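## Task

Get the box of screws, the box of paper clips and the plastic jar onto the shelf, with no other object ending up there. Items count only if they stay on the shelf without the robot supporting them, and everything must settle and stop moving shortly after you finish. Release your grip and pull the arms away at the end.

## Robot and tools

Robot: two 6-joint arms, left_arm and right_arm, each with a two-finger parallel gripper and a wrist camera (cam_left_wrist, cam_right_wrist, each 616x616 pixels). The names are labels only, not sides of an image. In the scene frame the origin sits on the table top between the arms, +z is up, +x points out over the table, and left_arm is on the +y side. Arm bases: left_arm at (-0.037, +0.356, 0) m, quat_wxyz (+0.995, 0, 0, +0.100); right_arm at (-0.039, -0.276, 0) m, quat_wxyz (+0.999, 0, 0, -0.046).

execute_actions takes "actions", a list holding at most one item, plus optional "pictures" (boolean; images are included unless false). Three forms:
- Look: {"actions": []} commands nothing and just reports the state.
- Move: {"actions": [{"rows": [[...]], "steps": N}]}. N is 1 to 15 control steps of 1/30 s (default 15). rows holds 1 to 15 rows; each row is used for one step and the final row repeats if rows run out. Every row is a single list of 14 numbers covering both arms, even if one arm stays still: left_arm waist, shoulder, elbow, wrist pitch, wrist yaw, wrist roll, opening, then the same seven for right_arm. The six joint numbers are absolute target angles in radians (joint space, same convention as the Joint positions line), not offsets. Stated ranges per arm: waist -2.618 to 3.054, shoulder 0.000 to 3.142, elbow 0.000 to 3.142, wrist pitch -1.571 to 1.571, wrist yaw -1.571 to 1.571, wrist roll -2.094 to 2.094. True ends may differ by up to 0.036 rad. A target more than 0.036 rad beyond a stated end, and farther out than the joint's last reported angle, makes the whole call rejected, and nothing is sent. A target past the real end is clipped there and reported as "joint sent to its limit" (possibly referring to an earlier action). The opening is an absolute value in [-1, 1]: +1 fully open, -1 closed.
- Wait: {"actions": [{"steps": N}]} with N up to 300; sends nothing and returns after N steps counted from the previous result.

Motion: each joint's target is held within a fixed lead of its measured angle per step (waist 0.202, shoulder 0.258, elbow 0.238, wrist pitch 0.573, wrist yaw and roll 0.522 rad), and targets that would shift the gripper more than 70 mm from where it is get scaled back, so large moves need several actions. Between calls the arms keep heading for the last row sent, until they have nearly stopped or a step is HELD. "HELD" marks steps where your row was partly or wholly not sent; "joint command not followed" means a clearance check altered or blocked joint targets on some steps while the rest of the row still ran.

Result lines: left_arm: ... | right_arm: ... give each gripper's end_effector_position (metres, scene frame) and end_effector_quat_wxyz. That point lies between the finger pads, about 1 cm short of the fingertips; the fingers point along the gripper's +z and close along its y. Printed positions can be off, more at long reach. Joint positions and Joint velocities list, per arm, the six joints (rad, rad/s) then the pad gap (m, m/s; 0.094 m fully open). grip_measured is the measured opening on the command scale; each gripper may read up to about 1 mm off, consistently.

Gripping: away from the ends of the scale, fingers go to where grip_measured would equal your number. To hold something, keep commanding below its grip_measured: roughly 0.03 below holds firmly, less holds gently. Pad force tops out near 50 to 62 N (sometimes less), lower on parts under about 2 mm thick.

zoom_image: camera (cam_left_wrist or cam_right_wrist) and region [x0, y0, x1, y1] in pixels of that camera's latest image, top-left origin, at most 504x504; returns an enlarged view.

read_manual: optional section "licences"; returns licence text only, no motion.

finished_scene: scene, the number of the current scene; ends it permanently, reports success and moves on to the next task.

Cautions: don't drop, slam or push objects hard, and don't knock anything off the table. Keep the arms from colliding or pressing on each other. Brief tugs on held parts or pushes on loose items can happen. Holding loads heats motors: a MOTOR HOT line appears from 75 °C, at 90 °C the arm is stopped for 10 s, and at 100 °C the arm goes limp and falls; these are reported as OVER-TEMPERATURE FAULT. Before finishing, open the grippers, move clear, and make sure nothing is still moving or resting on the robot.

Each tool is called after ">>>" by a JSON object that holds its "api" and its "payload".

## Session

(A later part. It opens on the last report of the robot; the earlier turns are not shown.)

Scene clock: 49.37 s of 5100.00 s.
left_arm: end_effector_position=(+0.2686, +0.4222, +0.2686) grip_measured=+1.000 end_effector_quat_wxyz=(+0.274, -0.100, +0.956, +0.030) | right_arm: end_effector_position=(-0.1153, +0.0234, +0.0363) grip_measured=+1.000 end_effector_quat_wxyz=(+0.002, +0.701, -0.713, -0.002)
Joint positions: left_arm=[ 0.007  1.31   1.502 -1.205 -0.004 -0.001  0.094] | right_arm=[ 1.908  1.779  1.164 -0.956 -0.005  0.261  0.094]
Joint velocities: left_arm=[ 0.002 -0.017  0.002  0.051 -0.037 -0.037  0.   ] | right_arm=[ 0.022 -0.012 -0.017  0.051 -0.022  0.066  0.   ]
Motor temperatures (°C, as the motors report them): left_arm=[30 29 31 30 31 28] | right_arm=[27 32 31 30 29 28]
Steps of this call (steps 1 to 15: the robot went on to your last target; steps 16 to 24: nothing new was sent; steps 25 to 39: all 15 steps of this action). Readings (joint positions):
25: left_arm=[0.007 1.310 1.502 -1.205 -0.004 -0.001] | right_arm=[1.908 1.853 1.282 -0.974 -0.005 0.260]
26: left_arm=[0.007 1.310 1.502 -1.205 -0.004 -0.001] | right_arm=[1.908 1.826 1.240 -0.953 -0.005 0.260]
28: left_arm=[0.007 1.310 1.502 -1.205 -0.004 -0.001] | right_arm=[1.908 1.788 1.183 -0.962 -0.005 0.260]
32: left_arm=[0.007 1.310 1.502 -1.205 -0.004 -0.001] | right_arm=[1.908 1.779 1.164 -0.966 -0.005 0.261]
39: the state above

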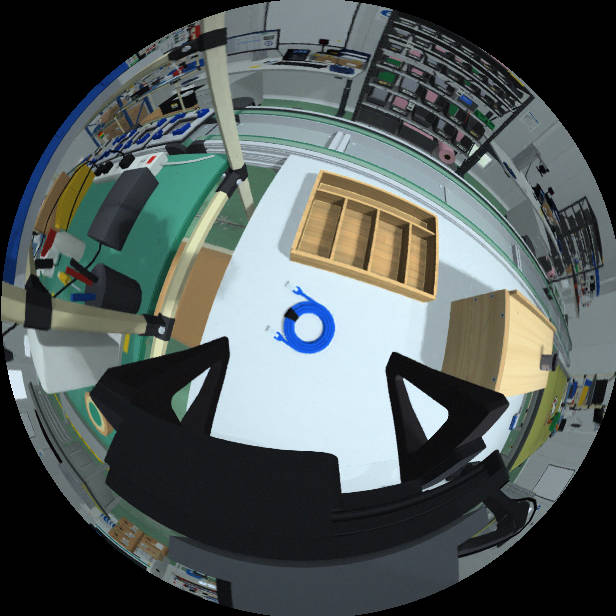

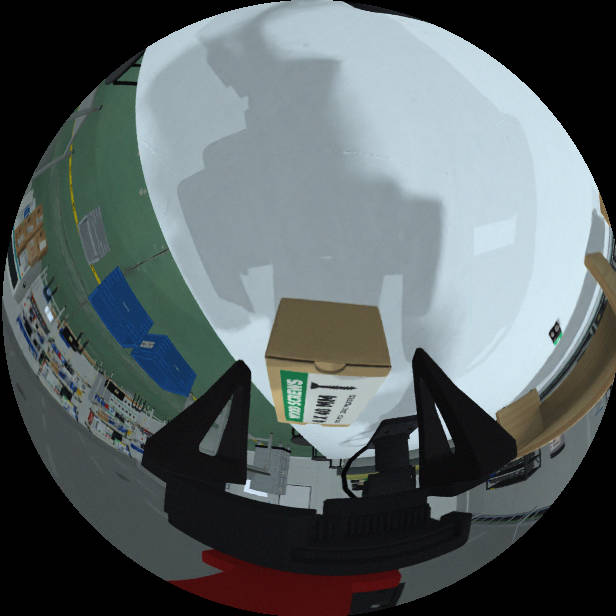

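Good. Box width ≈ .065 → about +0.35. Close.

>>> {"api": "execute_actions", "payload": {"actions": [{"rows":[[0,1.3,1.5,-1.2,0,0,1,1.915,1.765,1.15,-0.94,0,0.27,0]]}]}}

Scene clock: 50.23 s of 5100.00 s.
left_arm: end_effector_position=(+0.2686, +0.4222, +0.2686) grip_measured=+1.000 end_effector_quat_wxyz=(+0.274, -0.100, +0.956, +0.030) | right_arm: end_effector_position=(-0.1157, +0.0243, +0.0363) grip_measured=+0.280 end_effector_quat_wxyz=(+0.001, +0.701, -0.713, -0.004)
Joint positions: left_arm=[ 0.007  1.31   1.502 -1.205 -0.004 -0.001  0.094] | right_arm=[ 1.908  1.779  1.164 -0.952 -0.006  0.262  0.06 ]
Joint velocities: left_arm=[ 0.007 -0.002 -0.002  0.022 -0.081 -0.022  0.   ] | right_arm=[-0.002  0.012 -0.012 -0.037 -0.051  0.007 -0.001]
Motor temperatures (°C, as the motors report them): left_arm=[30 29 31 30 31 28] | right_arm=[27 32 31 30 29 28]
Steps of this call (steps 1 to 11: the robot went on to your last target; steps 12 to 26: all 15 steps of this action). Readings (joint positions):
12: left_arm=[0.007 1.310 1.502 -1.205 -0.004 -0.001] | right_arm=[1.908 1.779 1.164 -0.954 -0.005 0.261]
13: left_arm=[0.007 1.310 1.502 -1.205 -0.004 -0.001] | right_arm=[1.908 1.779 1.164 -0.954 -0.005 0.261]
15: left_arm=[0.007 1.310 1.502 -1.205 -0.004 -0.001] | right_arm=[1.908 1.779 1.164 -0.953 -0.006 0.262]
19: left_arm=[0.007 1.310 1.502 -1.205 -0.004 -0.001] | right_arm=[1.908 1.779 1.164 -0.952 -0.006 0.262]
26: the state above

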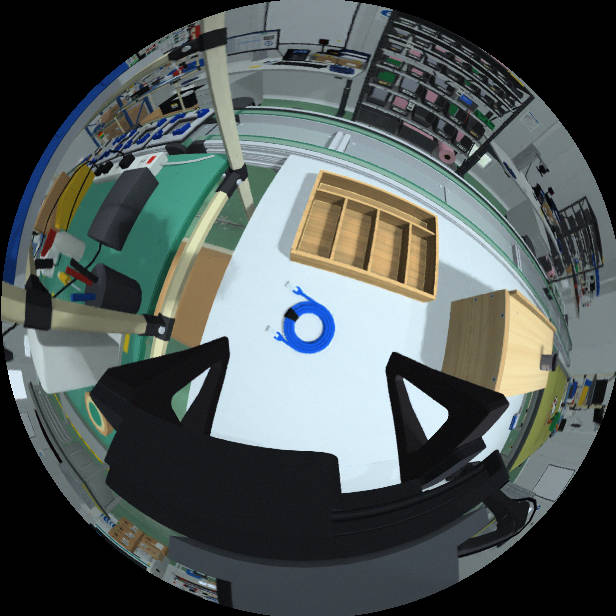

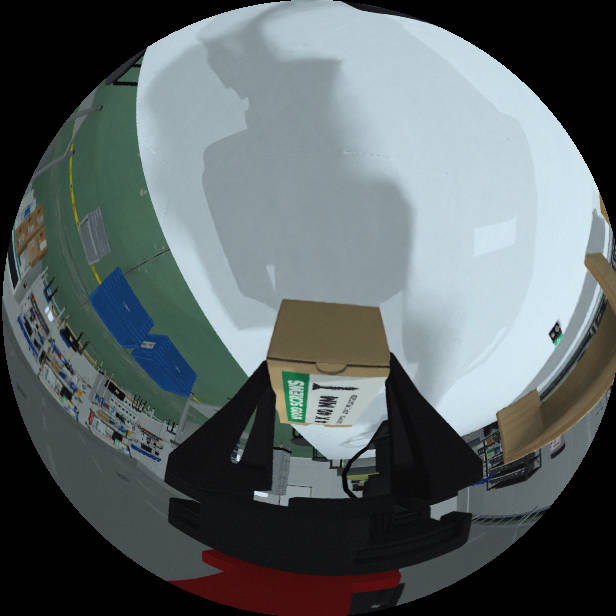

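>>> {"api": "execute_actions", "payload": {"actions": [{"rows":[[0,1.3,1.5,-1.2,0,0,1,1.915,1.4,1.65,-1.4,0,0.1,0.24]]}], "pictures": false}}

>>> {"api": "execute_actions", "payload": {"actions": [{"rows":[[0,1.3,1.5,-1.2,0,0,1,0.6,1.35,1.7,-1.2,0,0,0.24]]}], "pictures": false}}

>>> {"api": "execute_actions", "payload": {"actions": [{"steps":15}], "pictures": false}}

>>> {"api": "execute_actions", "payload": {"actions": [{"rows":[[-0.9,1.3,1.5,-1.2,0,0,1,0.6,1.9,2.2,-1.3,0,0,0.24]]}], "pictures": false}}

>>> {"api": "execute_actions", "payload": {"actions": [{"steps":15}]}}

Scene clock: 52.57 s of 5100.00 s.
left_arm: end_effector_position=(+0.2686, +0.4222, +0.2686) grip_measured=+1.000 end_effector_quat_wxyz=(+0.274, -0.100, +0.956, +0.030) | right_arm: end_effector_position=(-0.1165, +0.0273, +0.2687) grip_measured=+0.263 end_effector_quat_wxyz=(-0.127, +0.728, -0.646, -0.191)
Joint positions: left_arm=[ 0.007  1.31   1.502 -1.205 -0.004 -0.001  0.094] | right_arm=[ 1.908  1.406  1.626 -1.329 -0.006  0.128  0.059]
Joint velocities: left_arm=[-0.007 -0.022  0.002  0.007  0.007  0.037  0.   ] | right_arm=[ 0.017 -0.457  0.383 -0.227  0.051 -0.081  0.   ]
Motor temperatures (°C, as the motors report them): left_arm=[30 29 31 31 31 28] | right_arm=[27 32 31 30 29 28]
Steps of this call (steps 1 to 15: the robot went on to your last target; steps 16 to 55: nothing new was sent; steps 56 to 70: all 15 steps of this action). Readings (joint positions):
56: left_arm=[0.007 1.310 1.502 -1.205 -0.004 -0.001] | right_arm=[1.908 1.771 1.177 -0.977 -0.006 0.251]
57: left_arm=[0.007 1.310 1.502 -1.205 -0.004 -0.001] | right_arm=[1.908 1.756 1.195 -1.021 -0.006 0.238]
59: left_arm=[0.007 1.310 1.502 -1.205 -0.004 -0.001] | right_arm=[1.908 1.700 1.239 -1.100 -0.006 0.214]
63: left_arm=[0.007 1.310 1.502 -1.205 -0.004 -0.001] | right_arm=[1.908 1.564 1.362 -1.208 -0.006 0.178]
70: the state above

Scene clock: 53.07 s of 5100.00 s.
left_arm: end_effector_position=(+0.2686, +0.4222, +0.2686) grip_measured=+1.000 end_effector_quat_wxyz=(+0.274, -0.100, +0.956, +0.030) | right_arm: end_effector_position=(+0.1989, -0.0455, +0.3031) grip_measured=+0.263 end_effector_quat_wxyz=(+0.283, -0.350, +0.885, +0.121)
Joint positions: left_arm=[ 0.007  1.31   1.502 -1.205 -0.004 -0.001  0.094] | right_arm=[ 0.855  1.372  1.66  -1.234 -0.011  0.013  0.059]
Joint velocities: left_arm=[ 0.002  0.002 -0.002 -0.051  0.022  0.051  0.   ] | right_arm=[-2.132  0.012  0.007 -0.051  0.007  0.007 -0.001]
Motor temperatures (°C, as the motors report them): left_arm=[30 29 31 31 31 28] | right_arm=[27 32 31 30 29 28]
Steps of this call (steps 1 to 15: all 15 steps of this action). Readings (joint positions):
1: left_arm=[0.007 1.310 1.502 -1.205 -0.004 -0.001] | right_arm=[1.881 1.390 1.637 -1.328 -0.028 0.107]
2: left_arm=[0.007 1.310 1.502 -1.205 -0.004 -0.001] | right_arm=[1.829 1.379 1.645 -1.322 -0.050 0.088]
4: left_arm=[0.007 1.310 1.502 -1.205 -0.004 -0.001] | right_arm=[1.691 1.370 1.657 -1.294 -0.048 0.060]
8: left_arm=[0.007 1.310 1.502 -1.205 -0.004 -0.001] | right_arm=[1.389 1.372 1.660 -1.243 -0.029 0.030]
15: the state above

Scene clock: 53.57 s of 5100.00 s.
left_arm: end_effector_position=(+0.2686, +0.4222, +0.2686) grip_measured=+1.000 end_effector_quat_wxyz=(+0.274, -0.100, +0.956, +0.030) | right_arm: end_effector_position=(+0.2501, -0.1211, +0.3007) grip_measured=+0.263 end_effector_quat_wxyz=(+0.292, -0.229, +0.926, +0.068)
Joint positions: left_arm=[ 0.007  1.31   1.502 -1.205 -0.004 -0.001  0.094] | right_arm=[ 0.591  1.372  1.66  -1.25   0.015  0.009  0.059]
Joint velocities: left_arm=[ 0.002 -0.007 -0.007 -0.051 -0.051  0.037  0.   ] | right_arm=[ 0.007  0.007 -0.007  0.007  0.022  0.066  0.   ]
Motor temperatures (°C, as the motors report them): left_arm=[30 29 31 31 31 28] | right_arm=[27 32 31 30 29 28]
Steps of this call (steps 1 to 15: the robot went on to your last target). Readings (joint positions):
1: left_arm=[0.007 1.310 1.502 -1.205 -0.004 -0.001] | right_arm=[0.779 1.372 1.660 -1.234 -0.009 0.012]
2: left_arm=[0.007 1.310 1.502 -1.205 -0.004 -0.001] | right_arm=[0.706 1.372 1.660 -1.234 -0.006 0.011]
4: left_arm=[0.007 1.310 1.502 -1.205 -0.004 -0.001] | right_arm=[0.609 1.372 1.660 -1.234 0.025 0.011]
8: left_arm=[0.007 1.310 1.502 -1.205 -0.004 -0.001] | right_arm=[0.587 1.372 1.660 -1.243 0.034 0.009]
15: the state above

Scene clock: 54.07 s of 5100.00 s.
left_arm: end_effector_position=(+0.2002, +0.1516, +0.2690) grip_measured=+1.000 end_effector_quat_wxyz=(+0.257, +0.334, +0.901, -0.103) | right_arm: end_effector_position=(+0.3646, -0.0567, +0.2504) grip_measured=+0.251 end_effector_quat_wxyz=(+0.229, -0.237, +0.943, +0.055)
Joint positions: left_arm=[-0.907  1.31   1.502 -1.202  0.015 -0.002  0.094] | right_arm=[ 0.592  1.948  2.147 -1.295  0.007  0.005  0.059]
Joint velocities: left_arm=[-0.042 -0.002  0.002  0.007 -0.022 -0.022  0.   ] | right_arm=[-0.037 -0.237 -0.007 -0.183  0.066  0.051 -0.001]
Motor temperatures (°C, as the motors report them): left_arm=[30 29 31 31 31 28] | right_arm=[27 32 31 31 29 28]
Steps of this call (steps 1 to 15: all 15 steps of this action). Readings (joint positions):
1: left_arm=[-0.021 1.310 1.502 -1.205 -0.019 -0.002] | right_arm=[0.591 1.412 1.710 -1.298 0.014 0.008]
2: left_arm=[-0.080 1.310 1.502 -1.205 -0.023 -0.002] | right_arm=[0.591 1.478 1.796 -1.349 0.013 0.008]
4: left_arm=[-0.228 1.310 1.502 -1.204 -0.018 -0.002] | right_arm=[0.591 1.631 1.956 -1.373 0.012 0.007]
8: left_arm=[-0.533 1.310 1.502 -1.203 -0.008 -0.002] | right_arm=[0.591 1.897 2.147 -1.296 0.011 0.007]
15: the state above

Scene clock: 54.57 s of 5100.00 s.
left_arm: end_effector_position=(+0.2012, +0.1528, +0.2690) grip_measured=+1.000 end_effector_quat_wxyz=(+0.259, +0.332, +0.902, -0.099) | right_arm: end_effector_position=(+0.3549, -0.0620, +0.2550) grip_measured=+0.251 end_effector_quat_wxyz=(+0.221, -0.237, +0.945, +0.053)
Joint positions: left_arm=[-0.907  1.31   1.502 -1.202  0.006 -0.002  0.094] | right_arm=[ 0.592  1.928  2.147 -1.332  0.007  0.005  0.059]
Joint velocities: left_arm=[ 0.007 -0.007 -0.022 -0.022 -0.007 -0.022  0.   ] | right_arm=[ 0.012  0.012 -0.012 -0.007  0.022  0.037 -0.   ]
Motor temperatures (°C, as the motors report them): left_arm=[30 29 31 31 31 28] | right_arm=[27 32 31 31 29 28]
Steps of this call (steps 1 to 15: the robot went on to your last target). Readings (joint positions):
1: left_arm=[-0.907 1.310 1.502 -1.202 0.014 -0.002] | right_arm=[0.592 1.941 2.147 -1.302 0.007 0.005]
2: left_arm=[-0.907 1.310 1.502 -1.202 0.012 -0.002] | right_arm=[0.592 1.935 2.147 -1.309 0.007 0.005]
4: left_arm=[-0.907 1.310 1.502 -1.202 0.010 -0.002] | right_arm=[0.592 1.929 2.147 -1.320 0.007 0.005]
8: left_arm=[-0.907 1.310 1.502 -1.202 0.008 -0.002] | right_arm=[0.592 1.928 2.147 -1.329 0.007 0.005]
15: the state above

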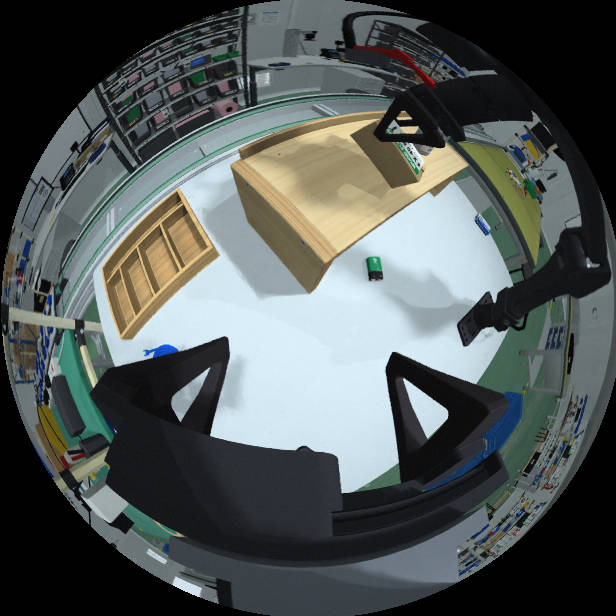

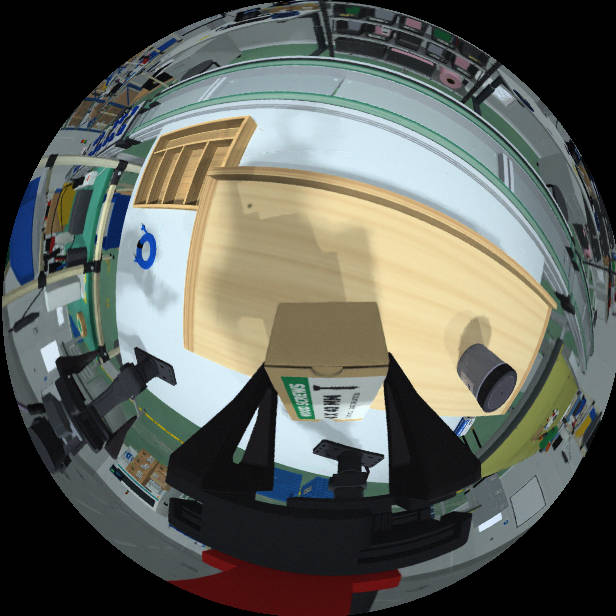

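>>> {"api": "execute_actions", "payload": {"actions": [{"rows":[[-0.9,1.3,1.5,-1.2,0,0,1,0.55,2.1,2.4,-1.45,0,0,0.21]]}], "pictures": false}}

>>> {"api": "execute_actions", "payload": {"actions": [{"steps":10}]}}

>>> {"api": "zoom_image", "payload": {"camera": "cam_left_wrist", "region": [300,40,500,240]}}

Scene clock: 56.30 s of 5100.00 s.
left_arm: end_effector_position=(+0.2013, +0.1529, +0.2690) grip_measured=+1.000 end_effector_quat_wxyz=(+0.259, +0.332, +0.902, -0.099) | right_arm: end_effector_position=(+0.3867, -0.0626, +0.2346) grip_measured=+0.227 end_effector_quat_wxyz=(+0.193, -0.223, +0.954, +0.046)
Joint positions: left_arm=[-0.907  1.31   1.502 -1.202  0.006 -0.002  0.094] | right_arm=[ 0.556  2.117  2.369 -1.423 -0.     0.005  0.058]
Joint velocities: left_arm=[ 0.002 -0.002 -0.012  0.022  0.007 -0.022  0.   ] | right_arm=[ 0.002  0.002  0.007  0.037  0.007 -0.022 -0.   ]
Motor temperatures (°C, as the motors report them): left_arm=[30 29 31 31 31 28] | right_arm=[27 33 32 31 29 28]
Steps of this call (steps 1 to 15: the robot went on to your last target; steps 16 to 37: nothing new was sent; steps 38 to 52: all 15 steps of this action). Readings (joint positions):
38: left_arm=[-0.907 1.310 1.502 -1.202 0.006 -0.002] | right_arm=[0.589 1.961 2.202 -1.377 0.005 0.005]
39: left_arm=[-0.907 1.310 1.502 -1.202 0.006 -0.002] | right_arm=[0.584 2.005 2.276 -1.416 0.001 0.005]
41: left_arm=[-0.907 1.310 1.502 -1.202 0.006 -0.002] | right_arm=[0.570 2.067 2.346 -1.424 0.001 0.005]
45: left_arm=[-0.907 1.310 1.502 -1.202 0.006 -0.002] | right_arm=[0.556 2.116 2.360 -1.411 -0.000 0.005]
52: the state above

Scene clock: 56.63 s of 5100.00 s.
left_arm: end_effector_position=(+0.2013, +0.1529, +0.2690) grip_measured=+1.000 end_effector_quat_wxyz=(+0.259, +0.332, +0.902, -0.099) | right_arm: end_effector_position=(+0.3867, -0.0626, +0.2346) grip_measured=+0.227 end_effector_quat_wxyz=(+0.193, -0.223, +0.954, +0.046)
Joint positions: left_arm=[-0.907  1.31   1.502 -1.202  0.006 -0.002  0.094] | right_arm=[ 0.556  2.117  2.369 -1.423 -0.     0.005  0.058]
Joint velocities: left_arm=[-0.002  0.007 -0.012 -0.051 -0.022 -0.066  0.   ] | right_arm=[-0.032  0.012 -0.007  0.066  0.007  0.022  0.002]
Motor temperatures (°C, as the motors report them): left_arm=[30 29 31 31 31 28] | right_arm=[27 33 32 31 29 28]
Steps of this call (steps 1 to 10: the robot went on to your last target). Readings (joint positions):
1: left_arm=[-0.907 1.310 1.502 -1.202 0.006 -0.002] | right_arm=[0.556 2.117 2.369 -1.423 -0.000 0.005]
2: left_arm=[-0.907 1.310 1.502 -1.202 0.006 -0.002] | right_arm=[0.556 2.117 2.369 -1.423 -0.000 0.005]
4: left_arm=[-0.907 1.310 1.502 -1.202 0.006 -0.002] | right_arm=[0.556 2.117 2.369 -1.423 -0.000 0.005]
8: left_arm=[-0.907 1.310 1.502 -1.202 0.006 -0.002] | right_arm=[0.556 2.117 2.369 -1.423 -0.000 0.005]
10: the state above

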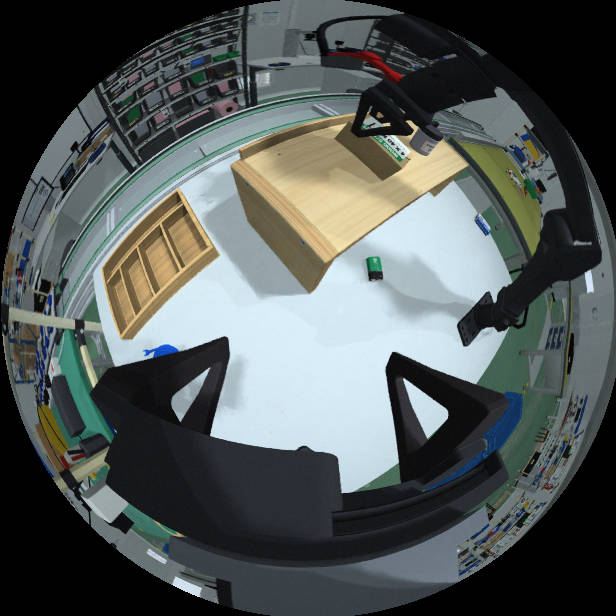

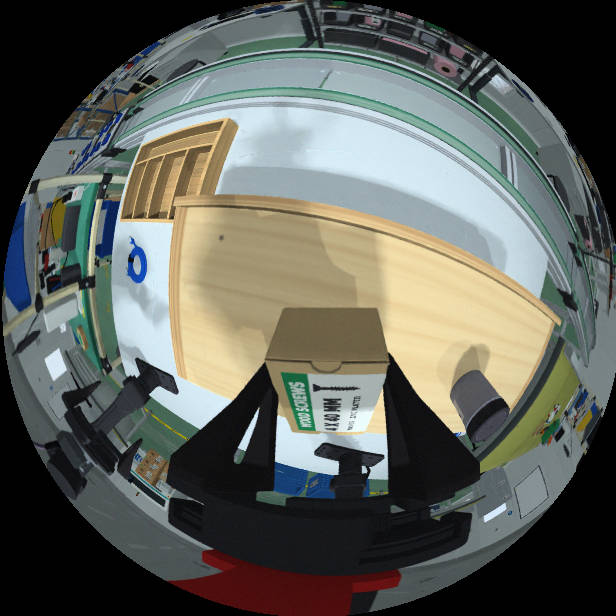

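Region (300, 40, 500, 240) of cam_left_wrist's 616x616 image, scaled by 2.520, with more detail than that image has.

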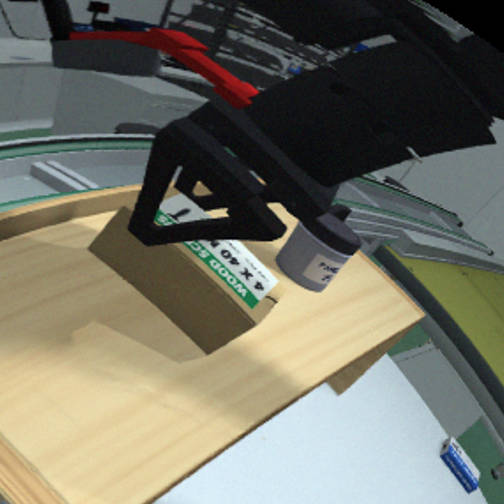

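>>> {"api": "execute_actions", "payload": {"actions": [{"rows":[[-0.9,1.3,1.5,-1.2,0,0,1,0.55,2.13,2.37,-1.45,0,0,0.3]]}], "pictures": false}}

>>> {"api": "execute_actions", "payload": {"actions": [{"rows":[[-0.9,1.3,1.5,-1.2,0,0,1,0.55,2.13,2.37,-1.45,0,0,1]]}], "pictures": false}}

>>> {"api": "execute_actions", "payload": {"actions": [{"rows":[[-0.3,1.3,1.5,-1.2,0,0,1,0.55,1.8,2.2,-1.2,0,0,1]]}]}}

Scene clock: 58.40 s of 5100.00 s.
left_arm: end_effector_position=(+0.2013, +0.1529, +0.2690) grip_measured=+1.000 end_effector_quat_wxyz=(+0.259, +0.332, +0.902, -0.099) | right_arm: end_effector_position=(+0.3838, -0.0640, +0.2308) grip_measured=+0.298 end_effector_quat_wxyz=(+0.183, -0.223, +0.956, +0.044)
Joint positions: left_arm=[-0.907  1.31   1.502 -1.202  0.006 -0.002  0.094] | right_arm=[ 0.556  2.122  2.369 -1.44  -0.     0.005  0.061]
Joint velocities: left_arm=[-0.002 -0.002  0.002 -0.051  0.007 -0.007  0.   ] | right_arm=[-0.002 -0.002  0.002 -0.051  0.066 -0.022  0.001]
Motor temperatures (°C, as the motors report them): left_arm=[30 29 31 31 31 28] | right_arm=[27 33 32 31 29 28]
Steps of this call (steps 1 to 15: the robot went on to your last target; steps 16 to 38: nothing new was sent; steps 39 to 53: all 15 steps of this action). Readings (joint positions):
39: left_arm=[-0.907 1.310 1.502 -1.202 0.006 -0.002] | right_arm=[0.556 2.117 2.369 -1.423 -0.000 0.005]
40: left_arm=[-0.907 1.310 1.502 -1.202 0.006 -0.002] | right_arm=[0.556 2.118 2.369 -1.425 -0.000 0.005]
42: left_arm=[-0.907 1.310 1.502 -1.202 0.006 -0.002] | right_arm=[0.556 2.120 2.369 -1.431 -0.000 0.005]
46: left_arm=[-0.907 1.310 1.502 -1.202 0.006 -0.002] | right_arm=[0.556 2.122 2.369 -1.437 -0.000 0.005]
53: the state above

Scene clock: 58.90 s of 5100.00 s.
left_arm: end_effector_position=(+0.2013, +0.1529, +0.2690) grip_measured=+1.000 end_effector_quat_wxyz=(+0.259, +0.332, +0.902, -0.099) | right_arm: end_effector_position=(+0.3838, -0.0640, +0.2308) grip_measured=+1.000 end_effector_quat_wxyz=(+0.183, -0.223, +0.957, +0.044)
Joint positions: left_arm=[-0.907  1.31   1.502 -1.202  0.006 -0.002  0.094] | right_arm=[ 0.556  2.122  2.369 -1.44  -0.     0.005  0.094]
Joint velocities: left_arm=[ 0.007 -0.002 -0.002 -0.037  0.037 -0.007  0.   ] | right_arm=[-0.007  0.002 -0.012  0.007 -0.066  0.022  0.   ]
Motor temperatures (°C, as the motors report them): left_arm=[30 29 31 31 31 28] | right_arm=[27 33 32 31 29 28]
Steps of this call (steps 1 to 15: all 15 steps of this action). Readings (joint positions):
1: left_arm=[-0.907 1.310 1.502 -1.202 0.006 -0.002] | right_arm=[0.556 2.122 2.369 -1.440 -0.000 0.005]
2: left_arm=[-0.907 1.310 1.502 -1.202 0.006 -0.002] | right_arm=[0.556 2.122 2.369 -1.440 -0.000 0.005]
4: left_arm=[-0.907 1.310 1.502 -1.202 0.006 -0.002] | right_arm=[0.556 2.122 2.369 -1.440 -0.000 0.005]
8: left_arm=[-0.907 1.310 1.502 -1.202 0.006 -0.002] | right_arm=[0.556 2.122 2.369 -1.440 -0.000 0.005]
15: the state above

Scene clock: 59.40 s of 5100.00 s.
left_arm: end_effector_position=(+0.2752, +0.3294, +0.2691) grip_measured=+1.000 end_effector_quat_wxyz=(+0.277, +0.043, +0.960, -0.010) | right_arm: end_effector_position=(+0.3620, -0.0749, +0.3630) grip_measured=+1.000 end_effector_quat_wxyz=(+0.380, -0.209, +0.896, +0.091)
Joint positions: left_arm=[-0.293  1.31   1.502 -1.202 -0.007 -0.     0.094] | right_arm=[ 0.556  1.773  2.211 -1.205 -0.     0.005  0.094]
Joint velocities: left_arm=[ 0.002 -0.002  0.012 -0.066  0.037 -0.007  0.   ] | right_arm=[-0.012  0.232 -0.007  0.022  0.037 -0.007  0.   ]
Motor temperatures (°C, as the motors report them): left_arm=[30 29 31 31 31 28] | right_arm=[27 33 32 31 29 28]
Steps of this call (steps 1 to 15: all 15 steps of this action). Readings (joint positions):
1: left_arm=[-0.879 1.310 1.502 -1.202 0.021 -0.001] | right_arm=[0.556 2.090 2.324 -1.399 -0.000 0.005]
2: left_arm=[-0.820 1.310 1.502 -1.202 0.025 -0.000] | right_arm=[0.556 2.050 2.270 -1.367 -0.000 0.005]
4: left_arm=[-0.672 1.310 1.502 -1.202 0.020 -0.000] | right_arm=[0.556 1.971 2.222 -1.342 -0.000 0.005]
8: left_arm=[-0.376 1.310 1.502 -1.202 0.006 -0.000] | right_arm=[0.556 1.818 2.211 -1.262 -0.000 0.005]
15: the state above

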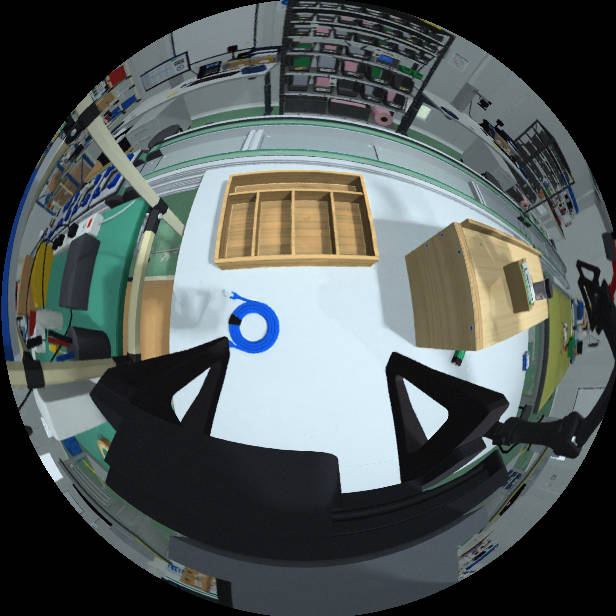

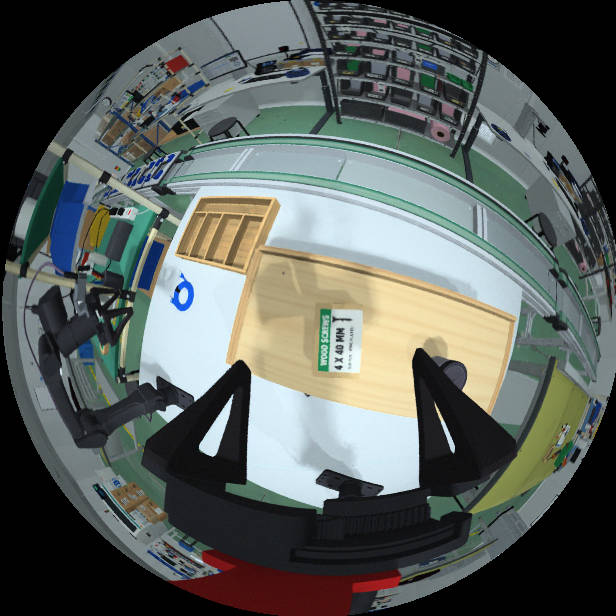

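>>> {"api": "execute_actions", "payload": {"actions": [{"rows":[[0,1.3,1.5,-1.2,0,0,1,0.2,1.1,1.4,-1.3,0,0,1]]}], "pictures": false}}

>>> {"api": "execute_actions", "payload": {"actions": [{"rows":[[0,1.3,1.5,-1.2,0,0,1,-0.8,1.3,1.35,-1.5,0,0,1]]}], "pictures": false}}

>>> {"api": "execute_actions", "payload": {"actions": [{"steps":15}]}}

Scene clock: 60.80 s of 5100.00 s.
left_arm: end_effector_position=(+0.2693, +0.4224, +0.2691) grip_measured=+1.000 end_effector_quat_wxyz=(+0.275, -0.100, +0.956, +0.031) | right_arm: end_effector_position=(+0.2045, -0.2502, +0.2906) grip_measured=+1.000 end_effector_quat_wxyz=(+0.302, -0.048, +0.952, +0.013)
Joint positions: left_arm=[ 0.007  1.31   1.502 -1.202 -0.005  0.001  0.094] | right_arm=[ 0.201  1.073  1.436 -1.321  0.007  0.004  0.094]
Joint velocities: left_arm=[-0.007 -0.002 -0.007 -0.037 -0.037  0.022  0.   ] | right_arm=[-0.002 -0.007 -0.095 -0.037 -0.066 -0.066  0.   ]
Motor temperatures (°C, as the motors report them): left_arm=[30 29 31 31 31 28] | right_arm=[27 33 32 31 29 28]
Steps of this call (steps 1 to 27: the robot went on to your last target; steps 28 to 42: all 15 steps of this action). Readings (joint positions):
28: left_arm=[-0.265 1.310 1.502 -1.202 0.012 0.001] | right_arm=[0.543 1.780 2.175 -1.189 -0.009 0.005]
29: left_arm=[-0.206 1.310 1.502 -1.202 0.018 0.001] | right_arm=[0.517 1.742 2.116 -1.190 -0.015 0.004]
31: left_arm=[-0.068 1.310 1.502 -1.202 0.009 0.001] | right_arm=[0.432 1.650 1.999 -1.210 -0.016 0.004]
35: left_arm=[0.007 1.310 1.502 -1.202 -0.008 0.001] | right_arm=[0.240 1.413 1.742 -1.226 -0.002 0.004]
42: the state above

Scene clock: 61.30 s of 5100.00 s.
left_arm: end_effector_position=(+0.2693, +0.4223, +0.2691) grip_measured=+1.000 end_effector_quat_wxyz=(+0.275, -0.099, +0.956, +0.031) | right_arm: end_effector_position=(+0.1084, -0.4534, +0.1930) grip_measured=+1.000 end_effector_quat_wxyz=(+0.056, +0.425, +0.903, -0.031)
Joint positions: left_arm=[ 0.007  1.31   1.502 -1.202 -0.004  0.001  0.094] | right_arm=[-0.783  1.322  1.342 -1.463  0.008  0.002  0.094]
Joint velocities: left_arm=[-0.002  0.002  0.002  0.007 -0.022 -0.007  0.   ] | right_arm=[-0.735 -0.076 -0.017 -0.168  0.125 -0.007  0.   ]
Motor temperatures (°C, as the motors report them): left_arm=[30 29 31 31 31 28] | right_arm=[27 33 32 31 29 28]
Steps of this call (steps 1 to 15: all 15 steps of this action). Readings (joint positions):
1: left_arm=[0.007 1.310 1.502 -1.202 -0.005 0.001] | right_arm=[0.172 1.092 1.434 -1.336 -0.007 0.002]
2: left_arm=[0.007 1.310 1.502 -1.202 -0.005 0.001] | right_arm=[0.117 1.124 1.433 -1.357 -0.009 0.002]
4: left_arm=[0.007 1.310 1.502 -1.202 -0.005 0.001] | right_arm=[-0.013 1.217 1.410 -1.387 -0.013 0.002]
8: left_arm=[0.007 1.310 1.502 -1.202 -0.005 0.001] | right_arm=[-0.305 1.344 1.347 -1.423 -0.011 0.002]
15: the state above

Scene clock: 61.80 s of 5100.00 s.
left_arm: end_effector_position=(+0.2693, +0.4223, +0.2691) grip_measured=+1.000 end_effector_quat_wxyz=(+0.275, -0.099, +0.956, +0.031) | right_arm: end_effector_position=(+0.1004, -0.4505, +0.1932) grip_measured=+1.000 end_effector_quat_wxyz=(+0.045, +0.433, +0.900, -0.027)
Joint positions: left_arm=[ 0.007  1.31   1.502 -1.202 -0.004  0.001  0.094] | right_arm=[-0.802  1.317  1.342 -1.491  0.01   0.002  0.094]
Joint velocities: left_arm=[ 0.002 -0.007 -0.007  0.066  0.007  0.022  0.   ] | right_arm=[-0.002 -0.012 -0.002 -0.022 -0.022 -0.066  0.   ]
Motor temperatures (°C, as the motors report them): left_arm=[30 29 31 31 31 28] | right_arm=[27 33 32 31 29 28]
Steps of this call (steps 1 to 15: the robot went on to your last target). Readings (joint positions):
1: left_arm=[0.007 1.310 1.502 -1.202 -0.004 0.001] | right_arm=[-0.799 1.320 1.342 -1.469 0.010 0.002]
2: left_arm=[0.007 1.310 1.502 -1.202 -0.004 0.001] | right_arm=[-0.802 1.318 1.342 -1.474 0.010 0.002]
4: left_arm=[0.007 1.310 1.502 -1.202 -0.004 0.001] | right_arm=[-0.802 1.317 1.342 -1.482 0.010 0.002]
8: left_arm=[0.007 1.310 1.502 -1.202 -0.004 0.001] | right_arm=[-0.802 1.317 1.342 -1.488 0.010 0.002]
15: the state above

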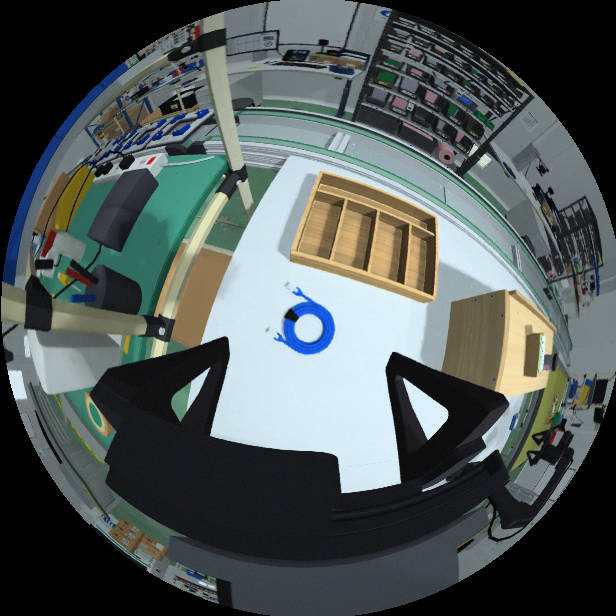

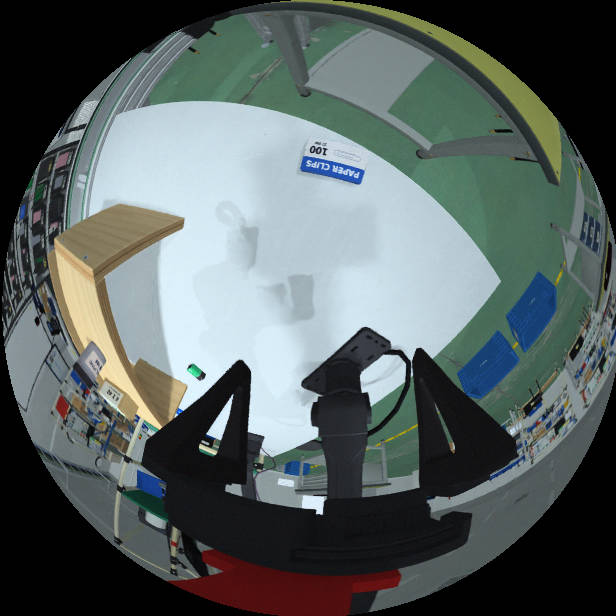

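>>> {"api": "execute_actions", "payload": {"actions": [{"rows":[[0,1.3,1.5,-1.2,0,0,1,-0.8,1.91,1.59,-1.23,0,0,1]]}], "pictures": false}}

>>> {"api": "execute_actions", "payload": {"actions": [{"steps":15}]}}

Scene clock: 63.37 s of 5100.00 s.
left_arm: end_effector_position=(+0.2693, +0.4223, +0.2691) grip_measured=+1.000 end_effector_quat_wxyz=(+0.275, -0.099, +0.956, +0.031) | right_arm: end_effector_position=(+0.1841, -0.5550, +0.0776) grip_measured=+1.000 end_effector_quat_wxyz=(-0.028, +0.433, +0.901, +0.008)
Joint positions: left_arm=[ 0.007  1.31   1.502 -1.202 -0.004  0.001  0.094] | right_arm=[-0.802  1.966  1.579 -1.241  0.01   0.002  0.094]
Joint velocities: left_arm=[ 0.002 -0.002  0.007  0.066 -0.022  0.037  0.   ] | right_arm=[ 0.022 -0.252 -0.012  0.081 -0.037 -0.007  0.   ]
Motor temperatures (°C, as the motors report them): left_arm=[30 29 31 31 31 28] | right_arm=[27 33 32 31 29 28]
Steps of this call (steps 1 to 15: the robot went on to your last target; steps 16 to 32: nothing new was sent; steps 33 to 47: all 15 steps of this action). Readings (joint positions):
33: left_arm=[0.007 1.310 1.502 -1.202 -0.004 0.001] | right_arm=[-0.802 1.340 1.367 -1.500 0.010 0.002]
34: left_arm=[0.007 1.310 1.502 -1.202 -0.004 0.001] | right_arm=[-0.802 1.382 1.413 -1.493 0.010 0.002]
36: left_arm=[0.007 1.310 1.502 -1.202 -0.004 0.001] | right_arm=[-0.802 1.488 1.500 -1.430 0.010 0.002]
40: left_arm=[0.007 1.310 1.502 -1.202 -0.004 0.001] | right_arm=[-0.802 1.737 1.577 -1.307 0.010 0.002]
47: the state above

Scene clock: 63.87 s of 5100.00 s.
left_arm: end_effector_position=(+0.2693, +0.4223, +0.2691) grip_measured=+1.000 end_effector_quat_wxyz=(+0.275, -0.099, +0.956, +0.031) | right_arm: end_effector_position=(+0.1853, -0.5565, +0.0942) grip_measured=+1.000 end_effector_quat_wxyz=(-0.005, +0.433, +0.901, -0.003)
Joint positions: left_arm=[ 0.007  1.31   1.502 -1.202 -0.004  0.001  0.094] | right_arm=[-0.802  1.916  1.579 -1.24   0.01   0.002  0.094]
Joint velocities: left_arm=[ 0.012 -0.017 -0.002  0.007 -0.051 -0.022  0.   ] | right_arm=[-0.007  0.007  0.007  0.037  0.022 -0.022  0.   ]
Motor temperatures (°C, as the motors report them): left_arm=[30 29 31 31 31 28] | right_arm=[27 33 32 31 29 28]
Steps of this call (steps 1 to 15: the robot went on to your last target). Readings (joint positions):
1: left_arm=[0.007 1.310 1.502 -1.202 -0.004 0.001] | right_arm=[-0.802 1.956 1.579 -1.240 0.010 0.002]
2: left_arm=[0.007 1.310 1.502 -1.202 -0.004 0.001] | right_arm=[-0.802 1.945 1.579 -1.240 0.010 0.002]
4: left_arm=[0.007 1.310 1.502 -1.202 -0.004 0.001] | right_arm=[-0.802 1.926 1.579 -1.240 0.010 0.002]
8: left_arm=[0.007 1.310 1.502 -1.202 -0.004 0.001] | right_arm=[-0.802 1.916 1.579 -1.240 0.010 0.002]
15: the state above

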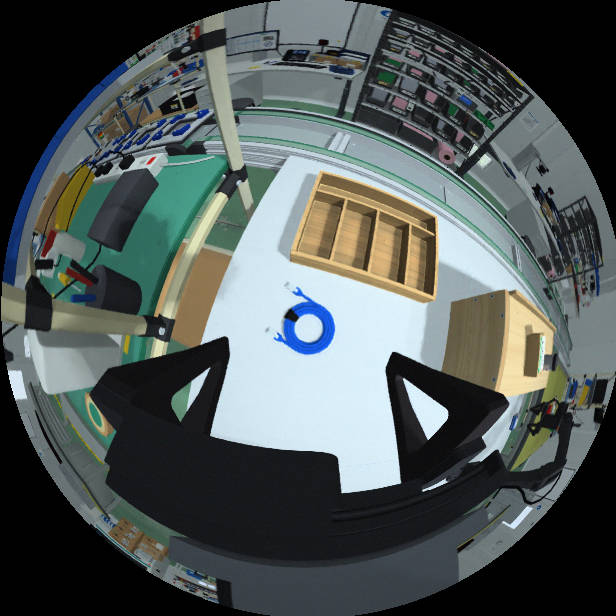

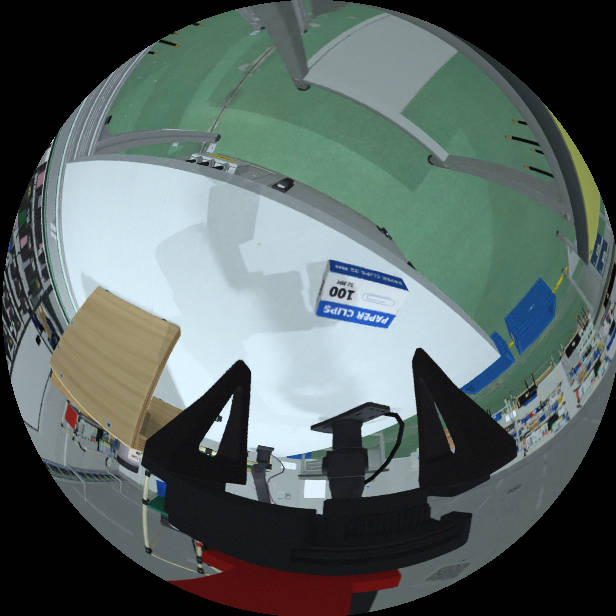

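>>> {"api": "execute_actions", "payload": {"actions": [{"rows":[[0,1.3,1.5,-1.2,0,0,1,-0.86,2.06,1.60,-1.09,0,0.3,1]]}], "pictures": false}}

>>> {"api": "execute_actions", "payload": {"actions": [{"steps":15}]}}

Scene clock: 65.33 s of 5100.00 s.
left_arm: end_effector_position=(+0.2693, +0.4223, +0.2691) grip_measured=+1.000 end_effector_quat_wxyz=(+0.275, -0.099, +0.956, +0.031) | right_arm: end_effector_position=(+0.1861, -0.5923, +0.0410) grip_measured=+1.000 end_effector_quat_wxyz=(-0.009, +0.578, +0.816, +0.001)
Joint positions: left_arm=[ 0.007  1.31   1.502 -1.202 -0.004  0.001  0.094] | right_arm=[-0.861  2.075  1.593 -1.107  0.003  0.28   0.094]
Joint velocities: left_arm=[-0.002 -0.007  0.012 -0.037 -0.037 -0.007  0.   ] | right_arm=[ 0.007 -0.002  0.002  0.037  0.007  0.051  0.   ]
Motor temperatures (°C, as the motors report them): left_arm=[30 29 31 31 31 28] | right_arm=[27 33 32 31 29 28]
Steps of this call (steps 1 to 15: the robot went on to your last target; steps 16 to 29: nothing new was sent; steps 30 to 44: all 15 steps of this action). Readings (joint positions):
30: left_arm=[0.007 1.310 1.502 -1.202 -0.004 0.001] | right_arm=[-0.806 1.930 1.583 -1.233 0.006 0.048]
31: left_arm=[0.007 1.310 1.502 -1.202 -0.004 0.001] | right_arm=[-0.815 1.952 1.590 -1.212 0.004 0.097]
33: left_arm=[0.007 1.310 1.502 -1.202 -0.004 0.001] | right_arm=[-0.838 2.011 1.593 -1.160 0.003 0.167]
37: left_arm=[0.007 1.310 1.502 -1.202 -0.004 0.001] | right_arm=[-0.861 2.083 1.593 -1.123 0.003 0.241]
44: the state above

Scene clock: 65.83 s of 5100.00 s.
left_arm: end_effector_position=(+0.2693, +0.4223, +0.2691) grip_measured=+1.000 end_effector_quat_wxyz=(+0.275, -0.099, +0.956, +0.031) | right_arm: end_effector_position=(+0.1865, -0.5929, +0.0410) grip_measured=+1.000 end_effector_quat_wxyz=(-0.008, +0.583, +0.813, +0.001)
Joint positions: left_arm=[ 0.007  1.31   1.502 -1.202 -0.004  0.001  0.094] | right_arm=[-0.861  2.075  1.593 -1.104  0.003  0.29   0.094]
Joint velocities: left_arm=[ 0.002 -0.017 -0.007  0.022 -0.022  0.022  0.   ] | right_arm=[ 0.007 -0.017  0.002 -0.007  0.066 -0.051  0.   ]
Motor temperatures (°C, as the motors report them): left_arm=[30 29 31 31 31 28] | right_arm=[27 33 32 31 29 28]
Steps of this call (steps 1 to 15: the robot went on to your last target). Readings (joint positions):
1: left_arm=[0.007 1.310 1.502 -1.202 -0.004 0.001] | right_arm=[-0.861 2.075 1.593 -1.105 0.003 0.282]
2: left_arm=[0.007 1.310 1.502 -1.202 -0.004 0.001] | right_arm=[-0.861 2.075 1.593 -1.105 0.003 0.283]
4: left_arm=[0.007 1.310 1.502 -1.202 -0.004 0.001] | right_arm=[-0.861 2.075 1.593 -1.105 0.003 0.286]
8: left_arm=[0.007 1.310 1.502 -1.202 -0.004 0.001] | right_arm=[-0.861 2.075 1.593 -1.104 0.003 0.288]
15: the state above
All arms were judged still, so your last target was given up. Only a new action makes them travel on or press farther. Fingers that are still opening or closing keep moving.

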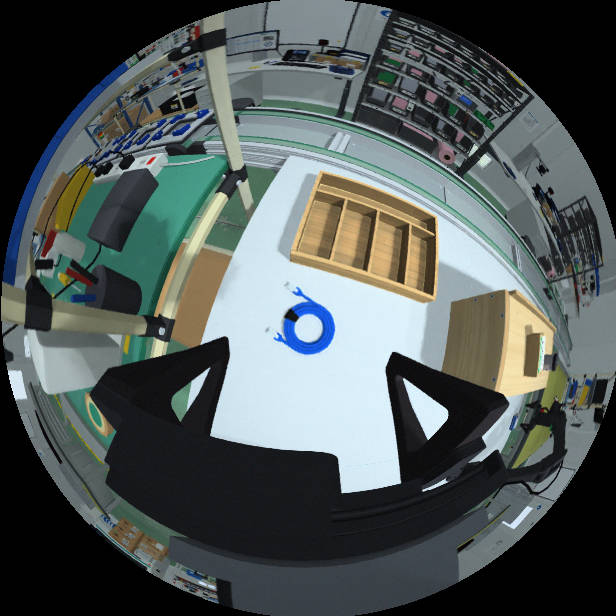

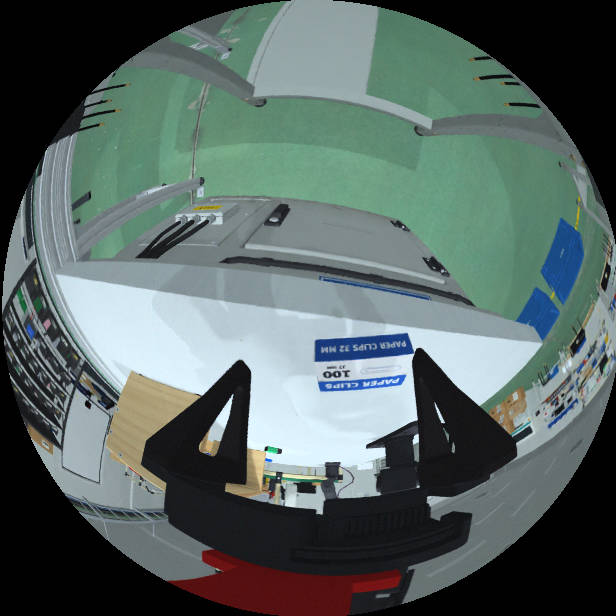

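>>> {"api": "execute_actions", "payload": {"actions": [{"rows":[[0,1.3,1.5,-1.2,0,0,1,-0.915,2.04,1.57,-1.09,0,0.27,1]],"steps":10}], "pictures": false}}

>>> {"api": "execute_actions", "payload": {"actions": [{"rows":[[0,1.3,1.5,-1.2,0,0,1,-0.915,2.065,1.51,-1.01,0,0.27,1]]}]}}

Scene clock: 67.23 s of 5100.00 s.
left_arm: end_effector_position=(+0.2693, +0.4223, +0.2691) grip_measured=+1.000 end_effector_quat_wxyz=(+0.275, -0.099, +0.956, +0.031) | right_arm: end_effector_position=(+0.1703, -0.6060, +0.0486) grip_measured=+1.000 end_effector_quat_wxyz=(+0.003, +0.601, +0.799, -0.001)
Joint positions: left_arm=[ 0.007  1.31   1.502 -1.202 -0.004  0.001  0.094] | right_arm=[-0.916  2.054  1.593 -1.102  0.     0.281  0.094]
Joint velocities: left_arm=[ 0.012  0.012  0.002 -0.095 -0.051 -0.007  0.   ] | right_arm=[ 0.007 -0.007  0.002  0.022 -0.007 -0.007  0.   ]
Motor temperatures (°C, as the motors report them): left_arm=[30 29 31 31 31 28] | right_arm=[27 33 32 30 29 28]
Steps of this call (steps 1 to 32: nothing new was sent; steps 33 to 42: all 10 steps of this action). Readings (joint positions):
33: left_arm=[0.007 1.310 1.502 -1.202 -0.004 0.001] | right_arm=[-0.865 2.073 1.593 -1.103 0.002 0.288]
34: left_arm=[0.007 1.310 1.502 -1.202 -0.004 0.001] | right_arm=[-0.872 2.071 1.593 -1.103 0.000 0.286]
36: left_arm=[0.007 1.310 1.502 -1.202 -0.004 0.001] | right_arm=[-0.893 2.064 1.593 -1.102 0.000 0.283]
40: left_arm=[0.007 1.310 1.502 -1.202 -0.004 0.001] | right_arm=[-0.916 2.054 1.593 -1.102 0.000 0.282]
42: the state above

Scene clock: 67.73 s of 5100.00 s.
left_arm: end_effector_position=(+0.2693, +0.4223, +0.2691) grip_measured=+1.000 end_effector_quat_wxyz=(+0.275, -0.099, +0.956, +0.031) | right_arm: end_effector_position=(+0.1683, -0.6029, +0.0279) grip_measured=+1.000 end_effector_quat_wxyz=(+0.002, +0.601, +0.800, -0.001)
Joint positions: left_arm=[ 0.007  1.31   1.502 -1.202 -0.004  0.001  0.094] | right_arm=[-0.916  2.065  1.524 -1.027  0.     0.28   0.094]
Joint velocities: left_arm=[-0.002 -0.002  0.002  0.007 -0.007  0.022  0.   ] | right_arm=[ 0.007 -0.007  0.012  0.066 -0.022 -0.037  0.   ]
Motor temperatures (°C, as the motors report them): left_arm=[30 29 31 31 31 28] | right_arm=[27 33 32 30 29 28]
Steps of this call (steps 1 to 15: all 15 steps of this action). Readings (joint positions):
1: left_arm=[0.007 1.310 1.502 -1.202 -0.004 0.001] | right_arm=[-0.916 2.053 1.581 -1.086 0.000 0.281]
2: left_arm=[0.007 1.310 1.502 -1.202 -0.004 0.001] | right_arm=[-0.916 2.052 1.567 -1.069 0.000 0.280]
4: left_arm=[0.007 1.310 1.502 -1.202 -0.004 0.001] | right_arm=[-0.916 2.056 1.541 -1.051 0.000 0.280]
8: left_arm=[0.007 1.310 1.502 -1.202 -0.004 0.001] | right_arm=[-0.916 2.065 1.524 -1.042 0.000 0.280]
15: the state above

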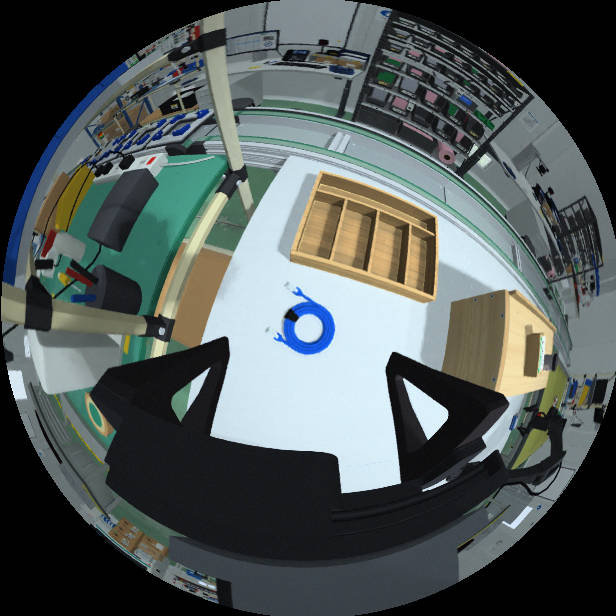

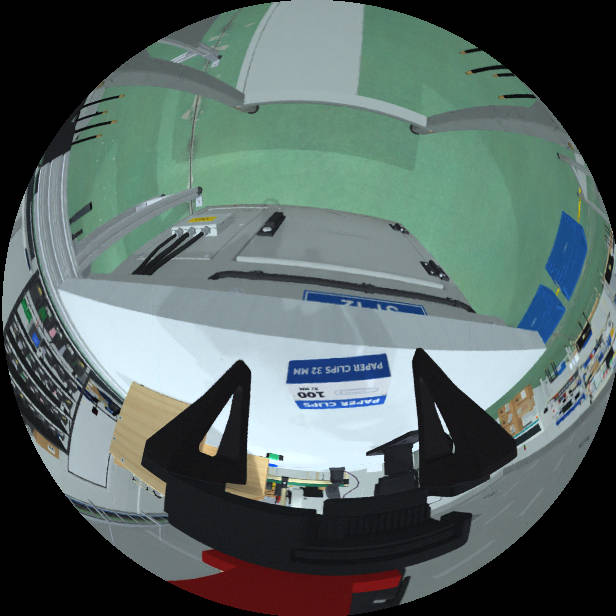

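>>> {"api": "execute_actions", "payload": {"actions": [{"rows":[[0,1.3,1.5,-1.2,0,0,1,-0.915,2.015,1.40,-0.95,0,0.19,1]]}]}}

Scene clock: 68.97 s of 5100.00 s.
left_arm: end_effector_position=(+0.2693, +0.4223, +0.2691) grip_measured=+1.000 end_effector_quat_wxyz=(+0.275, -0.099, +0.956, +0.031) | right_arm: end_effector_position=(+0.1588, -0.5877, +0.0146) grip_measured=+1.000 end_effector_quat_wxyz=(-0.005, +0.569, +0.822, +0.002)
Joint positions: left_arm=[ 0.007  1.31   1.502 -1.202 -0.004  0.001  0.094] | right_arm=[-0.916  2.029  1.414 -0.966  0.     0.203  0.094]
Joint velocities: left_arm=[ 0.007  0.002  0.007 -0.081 -0.037 -0.007  0.   ] | right_arm=[-0.007 -0.002 -0.022 -0.051 -0.007 -0.081  0.   ]
Motor temperatures (°C, as the motors report them): left_arm=[30 29 31 31 31 28] | right_arm=[27 34 31 30 29 28]
Steps of this call (steps 1 to 15: the robot went on to your last target; steps 16 to 22: nothing new was sent; steps 23 to 37: all 15 steps of this action). Readings (joint positions):
23: left_arm=[0.007 1.310 1.502 -1.202 -0.004 0.001] | right_arm=[-0.916 2.056 1.503 -1.001 0.000 0.266]
24: left_arm=[0.007 1.310 1.502 -1.202 -0.004 0.001] | right_arm=[-0.916 2.043 1.474 -0.983 0.000 0.252]
26: left_arm=[0.007 1.310 1.502 -1.202 -0.004 0.001] | right_arm=[-0.916 2.029 1.433 -0.980 0.000 0.233]
30: left_arm=[0.007 1.310 1.502 -1.202 -0.004 0.001] | right_arm=[-0.916 2.029 1.414 -0.979 0.000 0.214]
37: the state above

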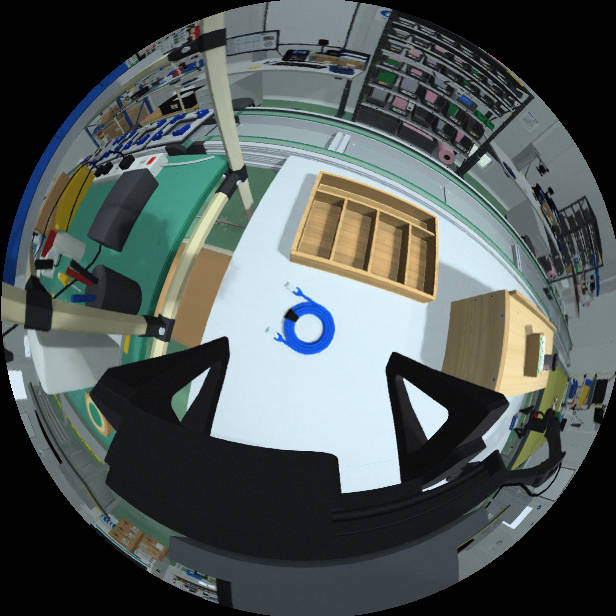

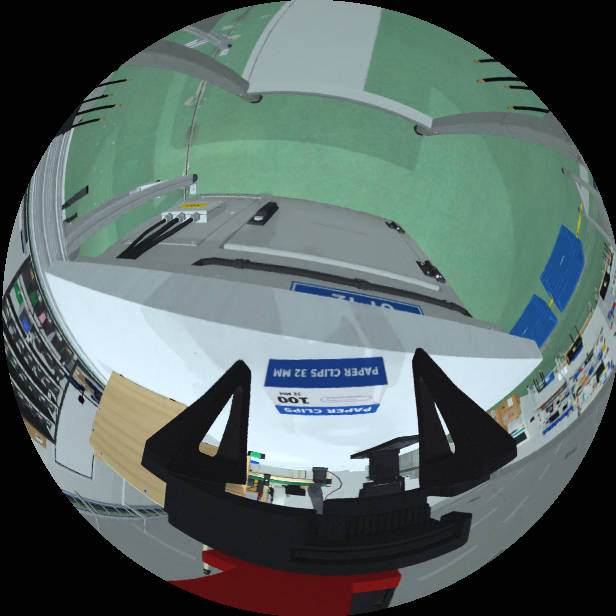

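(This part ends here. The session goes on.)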